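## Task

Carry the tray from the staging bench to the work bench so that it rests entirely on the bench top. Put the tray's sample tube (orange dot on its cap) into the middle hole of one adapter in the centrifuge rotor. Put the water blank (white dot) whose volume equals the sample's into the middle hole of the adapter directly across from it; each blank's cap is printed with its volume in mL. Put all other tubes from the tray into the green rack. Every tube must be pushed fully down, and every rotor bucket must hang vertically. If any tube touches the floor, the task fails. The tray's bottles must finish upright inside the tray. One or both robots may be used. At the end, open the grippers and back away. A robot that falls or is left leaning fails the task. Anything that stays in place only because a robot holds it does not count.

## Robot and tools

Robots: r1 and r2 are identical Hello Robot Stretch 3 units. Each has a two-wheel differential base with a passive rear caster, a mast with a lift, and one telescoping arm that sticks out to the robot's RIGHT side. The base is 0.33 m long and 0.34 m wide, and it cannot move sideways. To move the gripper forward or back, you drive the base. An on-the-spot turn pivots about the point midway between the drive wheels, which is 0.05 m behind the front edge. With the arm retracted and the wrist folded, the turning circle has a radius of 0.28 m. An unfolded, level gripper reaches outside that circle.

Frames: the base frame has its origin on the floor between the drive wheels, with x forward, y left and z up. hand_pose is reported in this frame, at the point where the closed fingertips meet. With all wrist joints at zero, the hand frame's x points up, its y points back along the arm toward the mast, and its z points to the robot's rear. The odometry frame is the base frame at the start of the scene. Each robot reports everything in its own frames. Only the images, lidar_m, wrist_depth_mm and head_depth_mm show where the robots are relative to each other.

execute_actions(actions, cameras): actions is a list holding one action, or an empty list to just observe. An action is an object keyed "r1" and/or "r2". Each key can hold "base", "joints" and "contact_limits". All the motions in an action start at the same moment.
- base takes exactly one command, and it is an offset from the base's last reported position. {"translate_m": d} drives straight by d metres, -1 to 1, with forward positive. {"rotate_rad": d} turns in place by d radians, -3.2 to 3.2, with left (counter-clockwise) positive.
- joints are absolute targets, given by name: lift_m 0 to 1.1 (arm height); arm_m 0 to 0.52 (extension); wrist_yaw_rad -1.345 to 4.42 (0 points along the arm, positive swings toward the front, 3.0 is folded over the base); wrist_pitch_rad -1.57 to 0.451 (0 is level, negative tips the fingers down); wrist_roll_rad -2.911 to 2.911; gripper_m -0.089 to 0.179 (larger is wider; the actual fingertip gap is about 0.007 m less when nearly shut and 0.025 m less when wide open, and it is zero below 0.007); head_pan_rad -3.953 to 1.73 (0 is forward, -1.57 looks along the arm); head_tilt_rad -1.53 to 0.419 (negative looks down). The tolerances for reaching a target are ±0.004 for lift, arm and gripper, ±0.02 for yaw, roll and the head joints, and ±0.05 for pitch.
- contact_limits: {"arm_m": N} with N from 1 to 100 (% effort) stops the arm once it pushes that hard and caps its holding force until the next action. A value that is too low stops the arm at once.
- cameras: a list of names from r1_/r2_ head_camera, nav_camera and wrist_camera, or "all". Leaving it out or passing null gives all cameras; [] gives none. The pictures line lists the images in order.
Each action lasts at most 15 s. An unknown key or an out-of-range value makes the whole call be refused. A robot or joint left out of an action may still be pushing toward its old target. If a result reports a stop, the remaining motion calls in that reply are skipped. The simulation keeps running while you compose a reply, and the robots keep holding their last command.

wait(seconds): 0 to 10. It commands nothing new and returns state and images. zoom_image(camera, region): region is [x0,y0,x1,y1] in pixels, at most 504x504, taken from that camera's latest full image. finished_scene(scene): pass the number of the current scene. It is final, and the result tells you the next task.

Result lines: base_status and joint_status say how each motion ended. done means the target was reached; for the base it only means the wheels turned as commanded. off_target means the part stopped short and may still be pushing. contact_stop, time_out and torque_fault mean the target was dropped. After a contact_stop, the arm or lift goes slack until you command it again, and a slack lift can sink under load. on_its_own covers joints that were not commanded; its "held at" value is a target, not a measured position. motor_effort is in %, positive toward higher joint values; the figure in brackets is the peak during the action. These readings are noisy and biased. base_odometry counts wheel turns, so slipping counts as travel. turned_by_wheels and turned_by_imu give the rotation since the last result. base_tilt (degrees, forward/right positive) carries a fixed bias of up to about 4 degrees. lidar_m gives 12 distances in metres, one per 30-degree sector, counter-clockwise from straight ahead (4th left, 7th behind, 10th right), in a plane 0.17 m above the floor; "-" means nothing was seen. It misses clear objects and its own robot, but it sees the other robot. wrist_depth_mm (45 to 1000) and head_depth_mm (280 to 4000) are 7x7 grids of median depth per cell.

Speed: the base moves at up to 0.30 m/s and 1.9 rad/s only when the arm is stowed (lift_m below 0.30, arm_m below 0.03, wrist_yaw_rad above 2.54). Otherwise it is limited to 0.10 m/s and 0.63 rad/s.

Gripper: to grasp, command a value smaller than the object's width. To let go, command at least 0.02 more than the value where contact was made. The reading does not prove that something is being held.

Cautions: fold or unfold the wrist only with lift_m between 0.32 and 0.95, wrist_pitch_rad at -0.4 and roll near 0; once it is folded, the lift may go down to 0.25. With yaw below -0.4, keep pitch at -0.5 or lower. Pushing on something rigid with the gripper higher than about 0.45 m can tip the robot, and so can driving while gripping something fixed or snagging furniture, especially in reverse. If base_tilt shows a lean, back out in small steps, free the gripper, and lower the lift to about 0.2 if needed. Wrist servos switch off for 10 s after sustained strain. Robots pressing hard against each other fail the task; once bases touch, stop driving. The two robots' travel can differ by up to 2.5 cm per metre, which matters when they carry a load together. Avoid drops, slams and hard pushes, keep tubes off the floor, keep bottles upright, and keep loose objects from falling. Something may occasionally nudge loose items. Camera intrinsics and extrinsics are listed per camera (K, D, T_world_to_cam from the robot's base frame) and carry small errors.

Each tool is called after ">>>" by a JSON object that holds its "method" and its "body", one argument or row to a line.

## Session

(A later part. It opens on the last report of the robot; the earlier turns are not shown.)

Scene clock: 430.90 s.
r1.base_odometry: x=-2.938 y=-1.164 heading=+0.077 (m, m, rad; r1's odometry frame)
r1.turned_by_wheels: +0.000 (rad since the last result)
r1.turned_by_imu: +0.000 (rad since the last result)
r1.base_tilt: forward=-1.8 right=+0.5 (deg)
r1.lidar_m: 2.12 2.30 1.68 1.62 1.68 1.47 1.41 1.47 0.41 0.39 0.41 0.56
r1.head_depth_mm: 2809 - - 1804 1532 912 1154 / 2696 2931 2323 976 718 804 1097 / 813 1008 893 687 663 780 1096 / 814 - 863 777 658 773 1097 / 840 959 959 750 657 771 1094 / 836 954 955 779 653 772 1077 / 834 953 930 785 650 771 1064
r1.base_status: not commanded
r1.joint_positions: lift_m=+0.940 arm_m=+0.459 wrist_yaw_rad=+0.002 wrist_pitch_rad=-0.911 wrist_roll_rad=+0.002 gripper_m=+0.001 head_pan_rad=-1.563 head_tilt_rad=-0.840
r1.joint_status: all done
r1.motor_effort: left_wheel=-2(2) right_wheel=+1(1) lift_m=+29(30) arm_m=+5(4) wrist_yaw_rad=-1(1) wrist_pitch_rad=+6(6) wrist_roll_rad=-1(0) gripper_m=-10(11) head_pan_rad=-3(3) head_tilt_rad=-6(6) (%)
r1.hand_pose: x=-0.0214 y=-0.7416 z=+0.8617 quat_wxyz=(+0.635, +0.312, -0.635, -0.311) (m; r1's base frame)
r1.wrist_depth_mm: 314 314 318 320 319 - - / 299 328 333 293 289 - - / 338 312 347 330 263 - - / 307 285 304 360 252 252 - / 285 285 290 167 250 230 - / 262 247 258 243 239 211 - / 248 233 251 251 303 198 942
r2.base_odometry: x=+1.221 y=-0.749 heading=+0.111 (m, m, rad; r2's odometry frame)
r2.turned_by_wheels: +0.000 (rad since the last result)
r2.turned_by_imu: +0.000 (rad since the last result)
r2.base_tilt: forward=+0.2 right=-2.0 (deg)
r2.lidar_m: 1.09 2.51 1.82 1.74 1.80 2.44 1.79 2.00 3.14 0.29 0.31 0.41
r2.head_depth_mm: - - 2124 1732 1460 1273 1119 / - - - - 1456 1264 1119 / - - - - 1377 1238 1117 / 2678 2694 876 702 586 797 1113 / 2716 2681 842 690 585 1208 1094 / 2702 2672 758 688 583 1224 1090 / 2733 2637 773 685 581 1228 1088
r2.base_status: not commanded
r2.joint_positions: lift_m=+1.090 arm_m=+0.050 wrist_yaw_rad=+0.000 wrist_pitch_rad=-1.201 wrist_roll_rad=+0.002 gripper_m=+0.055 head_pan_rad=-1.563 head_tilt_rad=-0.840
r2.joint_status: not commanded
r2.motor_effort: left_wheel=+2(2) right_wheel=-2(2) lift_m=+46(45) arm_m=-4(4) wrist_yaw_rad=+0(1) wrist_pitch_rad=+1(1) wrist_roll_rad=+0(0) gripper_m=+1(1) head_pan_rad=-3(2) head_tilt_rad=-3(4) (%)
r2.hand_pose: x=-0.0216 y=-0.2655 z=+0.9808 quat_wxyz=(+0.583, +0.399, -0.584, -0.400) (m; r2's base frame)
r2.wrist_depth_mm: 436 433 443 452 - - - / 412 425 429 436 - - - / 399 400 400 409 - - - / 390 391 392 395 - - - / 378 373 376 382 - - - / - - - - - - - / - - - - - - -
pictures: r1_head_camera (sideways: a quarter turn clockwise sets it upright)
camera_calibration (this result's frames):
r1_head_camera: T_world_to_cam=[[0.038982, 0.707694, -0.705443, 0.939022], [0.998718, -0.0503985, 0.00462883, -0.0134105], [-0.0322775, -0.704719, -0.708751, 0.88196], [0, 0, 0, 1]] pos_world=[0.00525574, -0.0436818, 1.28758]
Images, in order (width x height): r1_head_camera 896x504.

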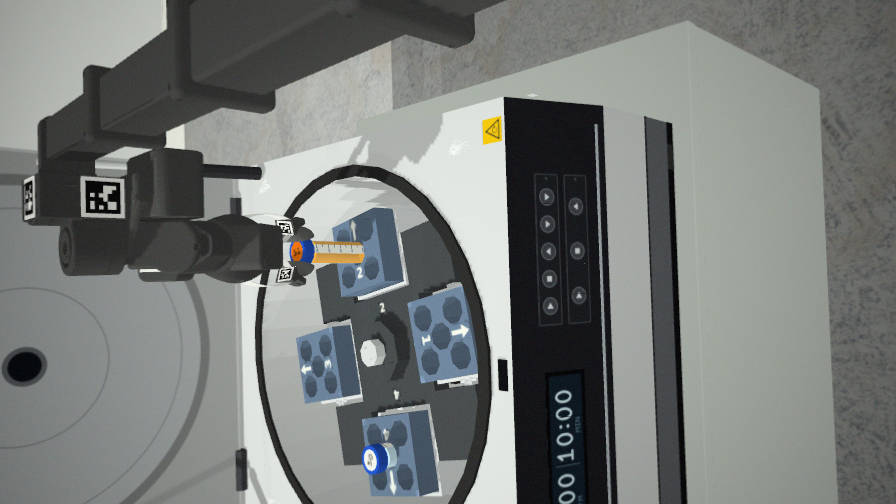

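>>> {"method": "execute_actions", "body": {
  "actions": [
    {"r1":{"joints":{"lift_m":0.882}}}
  ],
  "cameras": []
}}

>>> {"method": "execute_actions", "body": {
  "actions": [
    {"r1":{"joints":{"gripper_m":0.05}}}
  ],
  "cameras": ["r1_wrist_camera"]
}}

>>> {"method": "execute_actions", "body": {
  "actions": [
    {"r1":{"joints":{"lift_m":1.0}}}
  ],
  "cameras": []
}}

>>> {"method": "execute_actions", "body": {
  "actions": [
    {"r1":{"joints":{"lift_m":1.09,"arm_m":0.05}}}
  ],
  "cameras": ["r1_wrist_camera","r1_head_camera","r2_head_camera"]
}}

>>> {"method": "zoom_image", "body": {
  "camera": "r2_head_camera",
  "region": [220,330,440,504]
}}

Scene clock: 437.47 s.
r1.base_odometry: x=-2.938 y=-1.164 heading=+0.077 (m, m, rad; r1's odometry frame)
r1.turned_by_wheels: +0.000 (rad since the last result)
r1.turned_by_imu: +0.000 (rad since the last result)
r1.base_tilt: forward=-1.7 right=+0.7 (deg)
r1.lidar_m: 2.12 2.30 1.68 1.62 1.68 1.47 1.41 1.47 0.41 0.39 0.41 0.55
r1.head_depth_mm: 2781 3053 2476 - 860 850 1155 / 2794 3057 - 729 717 800 1091 / 833 - 891 688 662 780 1100 / 842 939 859 777 660 773 1094 / 837 961 956 751 656 771 1099 / 836 953 948 779 654 772 1078 / 835 951 930 785 649 775 1065
r1.base_status: not commanded
r1.joint_positions: lift_m=+0.882 arm_m=+0.459 wrist_yaw_rad=+0.002 wrist_pitch_rad=-0.911 wrist_roll_rad=+0.002 gripper_m=+0.001 head_pan_rad=-1.563 head_tilt_rad=-0.840
r1.joint_status: all done
r1.motor_effort: left_wheel=-2(2) right_wheel=+1(1) lift_m=+29(30) arm_m=+4(5) wrist_yaw_rad=-1(1) wrist_pitch_rad=+6(6) wrist_roll_rad=+0(1) gripper_m=-11(12) head_pan_rad=-3(3) head_tilt_rad=-7(5) (%)
r1.hand_pose: x=-0.0214 y=-0.7416 z=+0.8037 quat_wxyz=(+0.635, +0.312, -0.635, -0.311) (m; r1's base frame)
r1.wrist_depth_mm: 265 283 273 239 235 239 - / 283 260 326 278 214 212 - / 240 240 266 301 222 194 - / 235 238 245 243 236 179 - / 227 224 228 167 242 168 978 / 184 193 210 189 229 157 157 / 180 182 196 200 267 154 145
r2.base_odometry: x=+1.221 y=-0.749 heading=+0.111 (m, m, rad; r2's odometry frame)
r2.turned_by_wheels: +0.000 (rad since the last result)
r2.turned_by_imu: +0.000 (rad since the last result)
r2.base_tilt: forward=-0.1 right=-2.0 (deg)
r2.lidar_m: 1.09 2.51 1.81 1.74 1.80 2.44 1.79 2.00 3.15 0.29 0.31 0.41
r2.head_depth_mm: - - 2129 1734 1467 1275 1118 / - - - - 1460 1272 1117 / - - - - 1381 1237 1118 / 2716 2693 872 701 585 799 1109 / 2683 2674 841 690 584 1211 1089 / 2683 2697 759 689 582 1231 1093 / 2692 2654 772 687 581 1221 1089
r2.base_status: not commanded
r2.joint_positions: lift_m=+1.090 arm_m=+0.050 wrist_yaw_rad=+0.000 wrist_pitch_rad=-1.201 wrist_roll_rad=+0.002 gripper_m=+0.055 head_pan_rad=-1.563 head_tilt_rad=-0.840
r2.joint_status: not commanded
r2.motor_effort: left_wheel=+2(2) right_wheel=-2(1) lift_m=+46(45) arm_m=-4(4) wrist_yaw_rad=+0(1) wrist_pitch_rad=+1(1) wrist_roll_rad=-1(1) gripper_m=+0(0) head_pan_rad=-3(2) head_tilt_rad=-4(3) (%)
r2.hand_pose: x=-0.0216 y=-0.2655 z=+0.9808 quat_wxyz=(+0.583, +0.399, -0.584, -0.400) (m; r2's base frame)
r2.wrist_depth_mm: 431 438 441 445 - - - / 417 416 420 423 - - - / 397 395 405 415 - - - / 388 391 389 398 - - - / 376 373 378 385 - - - / - - - - - - - / - - - - - - -
pictures: none
No camera images: the call's "cameras" was empty. Leave "cameras" out to get every camera's image.

Scene clock: 438.47 s.
r1.base_odometry: x=-2.938 y=-1.164 heading=+0.077 (m, m, rad; r1's odometry frame)
r1.turned_by_wheels: +0.000 (rad since the last result)
r1.turned_by_imu: +0.000 (rad since the last result)
r1.base_tilt: forward=-1.6 right=+0.7 (deg)
r1.lidar_m: 2.11 2.29 1.68 1.62 1.68 1.46 1.42 1.47 0.40 0.39 0.41 0.55
r1.head_depth_mm: 2817 2989 2460 - 858 849 1156 / 2824 3033 - 729 715 802 1098 / 836 - 894 688 662 780 1098 / 844 934 862 778 660 774 1100 / 841 959 961 750 656 772 1094 / 838 956 946 778 653 772 1078 / 833 953 928 784 650 771 1063
r1.base_status: not commanded
r1.joint_positions: lift_m=+0.882 arm_m=+0.459 wrist_yaw_rad=+0.002 wrist_pitch_rad=-0.911 wrist_roll_rad=+0.002 gripper_m=+0.050 head_pan_rad=-1.563 head_tilt_rad=-0.840
r1.joint_status: all done
r1.motor_effort: left_wheel=-2(2) right_wheel=+0(1) lift_m=+29(29) arm_m=+4(5) wrist_yaw_rad=-1(1) wrist_pitch_rad=+6(6) wrist_roll_rad=-1(0) gripper_m=+0(79) head_pan_rad=-3(2) head_tilt_rad=-7(6) (%)
r1.hand_pose: x=-0.0214 y=-0.7416 z=+0.8037 quat_wxyz=(+0.635, +0.312, -0.635, -0.311) (m; r1's base frame)
r1.wrist_depth_mm: 265 284 273 240 233 241 - / 285 260 325 279 214 214 - / 240 240 267 302 223 194 - / 234 238 246 234 240 179 - / 227 225 230 172 234 168 972 / 184 192 207 191 221 157 157 / 180 182 196 200 260 146 145
r2.base_odometry: x=+1.221 y=-0.749 heading=+0.111 (m, m, rad; r2's odometry frame)
r2.turned_by_wheels: +0.000 (rad since the last result)
r2.turned_by_imu: +0.000 (rad since the last result)
r2.base_tilt: forward=+0.0 right=-1.9 (deg)
r2.lidar_m: 1.09 2.51 1.82 1.74 1.80 2.44 1.79 1.99 3.14 0.29 0.31 0.41
r2.head_depth_mm: - - 2143 1737 1461 1270 1121 / - - - - 1463 1266 1117 / - - - - 1381 1242 1116 / 2707 2708 870 702 585 798 1115 / 2700 2676 842 690 583 1209 1092 / 2714 2655 757 689 582 1231 1094 / 2717 2675 774 685 580 1223 1089
r2.base_status: not commanded
r2.joint_positions: lift_m=+1.090 arm_m=+0.050 wrist_yaw_rad=+0.000 wrist_pitch_rad=-1.201 wrist_roll_rad=+0.002 gripper_m=+0.055 head_pan_rad=-1.563 head_tilt_rad=-0.840
r2.joint_status: not commanded
r2.motor_effort: left_wheel=+3(2) right_wheel=-2(2) lift_m=+46(45) arm_m=-4(4) wrist_yaw_rad=+0(0) wrist_pitch_rad=+1(1) wrist_roll_rad=+0(0) gripper_m=+0(1) head_pan_rad=-2(2) head_tilt_rad=-4(4) (%)
r2.hand_pose: x=-0.0216 y=-0.2655 z=+0.9808 quat_wxyz=(+0.583, +0.399, -0.584, -0.400) (m; r2's base frame)
r2.wrist_depth_mm: 426 424 441 444 - - - / 410 417 421 426 - - - / 401 403 406 409 - - - / 384 390 392 395 - - - / 372 377 379 382 - - - / - - - - - - - / - - - - - - -
pictures: r1_wrist_camera
camera_calibration (this result's frames):
r1_wrist_camera: T_world_to_cam=[[-0.998972, -0.0432876, 0.0134794, -0.0678416], [-0.0447888, 0.896124, -0.441537, 1.04363], [0.00703389, -0.441687, -0.897142, 0.557459], [0, 0, 0, 1]] pos_world=[-0.0249499, -0.691939, 0.961837]
Images, in order (width x height): r1_wrist_camera 644x364.

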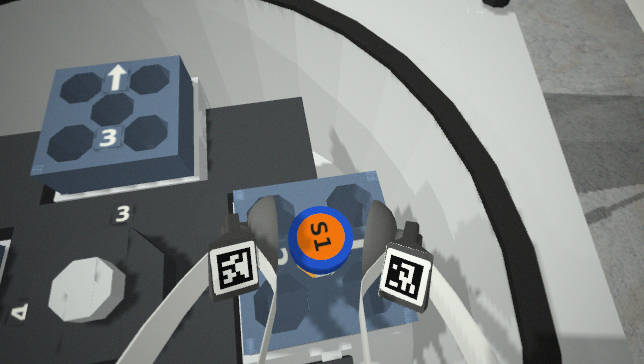

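Scene clock: 440.37 s.
r1.base_odometry: x=-2.938 y=-1.164 heading=+0.077 (m, m, rad; r1's odometry frame)
r1.turned_by_wheels: +0.000 (rad since the last result)
r1.turned_by_imu: +0.000 (rad since the last result)
r1.base_tilt: forward=-1.4 right=+0.8 (deg)
r1.lidar_m: 2.12 2.29 1.67 1.62 1.67 1.47 1.41 1.47 0.41 0.39 0.41 0.55
r1.head_depth_mm: - 2780 2302 1844 1541 914 1159 / 2918 2995 2305 971 717 804 1101 / - 972 895 688 662 781 1096 / - 1003 937 777 660 773 1096 / 839 962 957 750 657 771 1097 / 839 957 946 778 653 772 1076 / 835 952 929 786 649 772 1061
r1.base_status: not commanded
r1.joint_positions: lift_m=+1.000 arm_m=+0.459 wrist_yaw_rad=+0.002 wrist_pitch_rad=-0.911 wrist_roll_rad=+0.002 gripper_m=+0.050 head_pan_rad=-1.563 head_tilt_rad=-0.840
r1.joint_status: all done
r1.motor_effort: left_wheel=-2(2) right_wheel=+1(0) lift_m=+41(43) arm_m=+5(4) wrist_yaw_rad=-1(1) wrist_pitch_rad=+6(5) wrist_roll_rad=-1(0) gripper_m=+0(0) head_pan_rad=-3(3) head_tilt_rad=-7(6) (%)
r1.hand_pose: x=-0.0214 y=-0.7416 z=+0.9212 quat_wxyz=(+0.635, +0.312, -0.635, -0.311) (m; r1's base frame)
r1.wrist_depth_mm: 360 354 354 350 344 - - / 363 360 367 366 367 - - / 338 385 402 348 339 - - / 362 363 369 385 310 - - / 358 343 343 353 293 - - / 307 323 309 301 292 - - / 285 301 301 304 300 975 -
r2.base_odometry: x=+1.221 y=-0.749 heading=+0.111 (m, m, rad; r2's odometry frame)
r2.turned_by_wheels: +0.000 (rad since the last result)
r2.turned_by_imu: +0.000 (rad since the last result)
r2.base_tilt: forward=-0.2 right=-2.0 (deg)
r2.lidar_m: 1.09 2.52 1.81 1.74 1.80 2.44 1.79 1.99 3.12 0.29 0.31 0.41
r2.head_depth_mm: - - 2122 1732 1459 1271 1122 / - - - - 1454 1265 1117 / - - - - 1379 1244 1109 / 2698 2713 873 702 586 797 1108 / 2713 2684 845 690 584 1209 1091 / 2681 2669 758 687 582 1228 1088 / 2730 2681 772 686 581 1226 1088
r2.base_status: not commanded
r2.joint_positions: lift_m=+1.090 arm_m=+0.050 wrist_yaw_rad=+0.000 wrist_pitch_rad=-1.201 wrist_roll_rad=+0.002 gripper_m=+0.055 head_pan_rad=-1.563 head_tilt_rad=-0.840
r2.joint_status: not commanded
r2.motor_effort: left_wheel=+2(2) right_wheel=-2(2) lift_m=+46(45) arm_m=-4(4) wrist_yaw_rad=+1(1) wrist_pitch_rad=+1(1) wrist_roll_rad=+0(0) gripper_m=+1(1) head_pan_rad=-2(2) head_tilt_rad=-3(4) (%)
r2.hand_pose: x=-0.0216 y=-0.2655 z=+0.9808 quat_wxyz=(+0.583, +0.399, -0.584, -0.400) (m; r2's base frame)
r2.wrist_depth_mm: 421 432 437 445 - - - / 416 421 412 431 - - - / 406 401 405 416 - - - / 386 390 391 396 - - - / 376 376 380 387 - - - / - - - - - - - / - - - - - - -
pictures: none
No camera images: the call's "cameras" was empty. Leave "cameras" out to get every camera's image.

Scene clock: 444.57 s.
r1.base_odometry: x=-2.938 y=-1.164 heading=+0.077 (m, m, rad; r1's odometry frame)
r1.turned_by_wheels: +0.000 (rad since the last result)
r1.turned_by_imu: +0.000 (rad since the last result)
r1.base_tilt: forward=-1.7 right=+0.7 (deg)
r1.lidar_m: 2.11 2.29 1.68 1.62 1.68 1.46 1.41 1.46 0.41 0.39 0.41 0.56
r1.head_depth_mm: - - 2163 1847 1544 915 1154 / - - - 1104 717 803 1098 / - - - - 664 780 1091 / 830 - - - 659 774 1098 / 841 963 960 740 656 771 1098 / 837 956 955 777 654 771 1077 / 837 953 929 784 650 773 1063
r1.base_status: not commanded
r1.joint_positions: lift_m=+1.090 arm_m=+0.050 wrist_yaw_rad=+0.002 wrist_pitch_rad=-0.911 wrist_roll_rad=+0.001 gripper_m=+0.050 head_pan_rad=-1.563 head_tilt_rad=-0.840
r1.joint_status: all done
r1.motor_effort: left_wheel=-2(2) right_wheel=+1(1) lift_m=+41(41) arm_m=-4(5) wrist_yaw_rad=-1(1) wrist_pitch_rad=+6(6) wrist_roll_rad=-1(1) gripper_m=-1(0) head_pan_rad=-2(2) head_tilt_rad=-6(7) (%)
r1.hand_pose: x=-0.0214 y=-0.3333 z=+1.0112 quat_wxyz=(+0.635, +0.311, -0.635, -0.311) (m; r1's base frame)
r1.wrist_depth_mm: - 563 621 641 - - - / - 535 555 561 602 - - / 449 451 510 499 464 - - / 421 411 419 416 417 - - / 631 477 458 458 656 - - / - 731 - 653 635 - - / - - - - - - -
r2.base_odometry: x=+1.221 y=-0.749 heading=+0.111 (m, m, rad; r2's odometry frame)
r2.turned_by_wheels: +0.000 (rad since the last result)
r2.turned_by_imu: +0.000 (rad since the last result)
r2.base_tilt: forward=+0.0 right=-2.1 (deg)
r2.lidar_m: 1.09 2.51 1.82 1.74 1.80 2.45 1.79 2.00 3.13 0.29 0.31 0.41
r2.head_depth_mm: - - 2121 1736 1469 1268 1123 / - - - - 1463 1260 1117 / - - - - 1380 1237 1119 / 2682 2714 874 700 585 797 1111 / 2685 2686 844 691 586 1212 1091 / 2670 2685 756 688 583 1230 1092 / 2708 2663 775 686 582 1230 1088
r2.base_status: not commanded
r2.joint_positions: lift_m=+1.090 arm_m=+0.050 wrist_yaw_rad=+0.000 wrist_pitch_rad=-1.201 wrist_roll_rad=+0.002 gripper_m=+0.055 head_pan_rad=-1.563 head_tilt_rad=-0.840
r2.joint_status: not commanded
r2.motor_effort: left_wheel=+3(2) right_wheel=-1(1) lift_m=+46(46) arm_m=-4(4) wrist_yaw_rad=+0(1) wrist_pitch_rad=+1(1) wrist_roll_rad=+0(0) gripper_m=+1(1) head_pan_rad=-2(2) head_tilt_rad=-3(5) (%)
r2.hand_pose: x=-0.0216 y=-0.2655 z=+0.9808 quat_wxyz=(+0.583, +0.399, -0.584, -0.400) (m; r2's base frame)
r2.wrist_depth_mm: 431 434 441 443 - - - / 421 416 424 426 - - - / 399 408 411 412 - - - / 388 388 388 402 - - - / 372 376 380 382 - - - / - - - - - - - / - - - - - - -
pictures: r1_head_camera (sideways: a quarter turn clockwise sets it upright), r1_wrist_camera, r2_head_camera (sideways: a quarter turn clockwise sets it upright)
camera_calibration (this result's frames):
r1_head_camera: T_world_to_cam=[[0.038982, 0.707694, -0.705443, 0.939022], [0.998718, -0.0503985, 0.00462883, -0.0134105], [-0.0322775, -0.704719, -0.708751, 0.88196], [0, 0, 0, 1]] pos_world=[0.00525574, -0.0436818, 1.28758]
r1_wrist_camera: T_world_to_cam=[[-0.998959, -0.0435189, 0.0136773, -0.0532458], [-0.0450812, 0.895952, -0.441856, 0.769737], [0.00697487, -0.442013, -0.896981, 0.923726], [0, 0, 0, 1]] pos_world=[-0.0249326, -0.283666, 1.16941]
r2_head_camera: T_world_to_cam=[[-0.0477378, 0.739978, -0.670935, 0.890486], [0.998614, 0.0502579, -0.0156229, 0.0207813], [0.0221592, -0.670751, -0.741352, 0.920123], [0, 0, 0, 1]] pos_world=[0.00136824, -0.0428118, 1.27992]
Images, in order (width x height): r1_head_camera 896x504, r1_wrist_camera 644x364, r2_head_camera 896x504.

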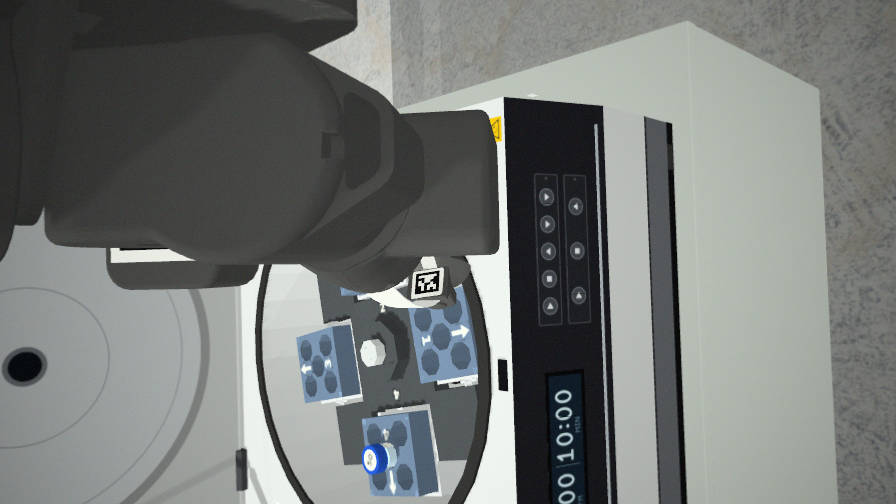

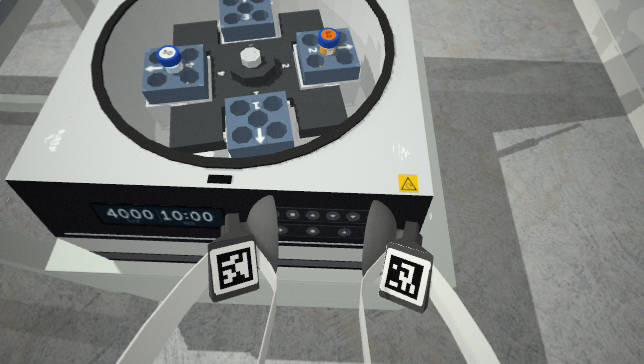

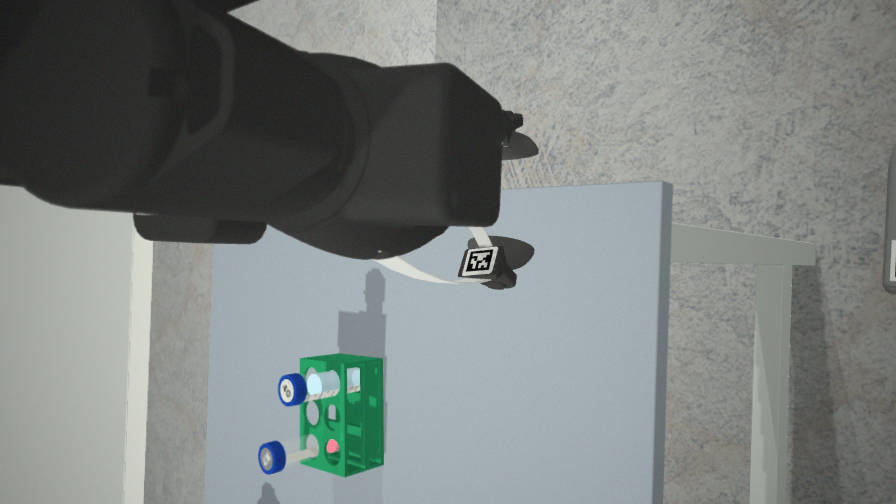

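Region (220, 330, 440, 504) of r2_head_camera's 896x504 image, scaled by 2.291, with more detail than that image has; it fills the top 399 rows of this view, and the rest is white.

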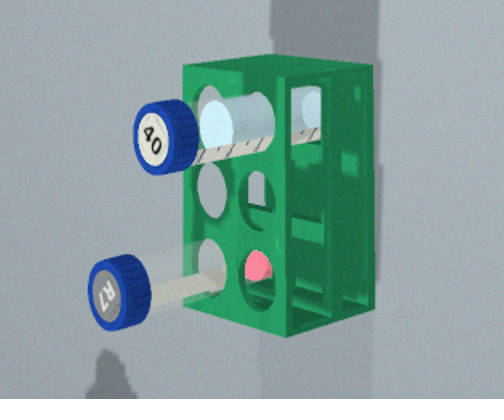

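>>> {"method": "finished_scene", "body": {
  "scene": 1
}}

The scene is finished: the task was done.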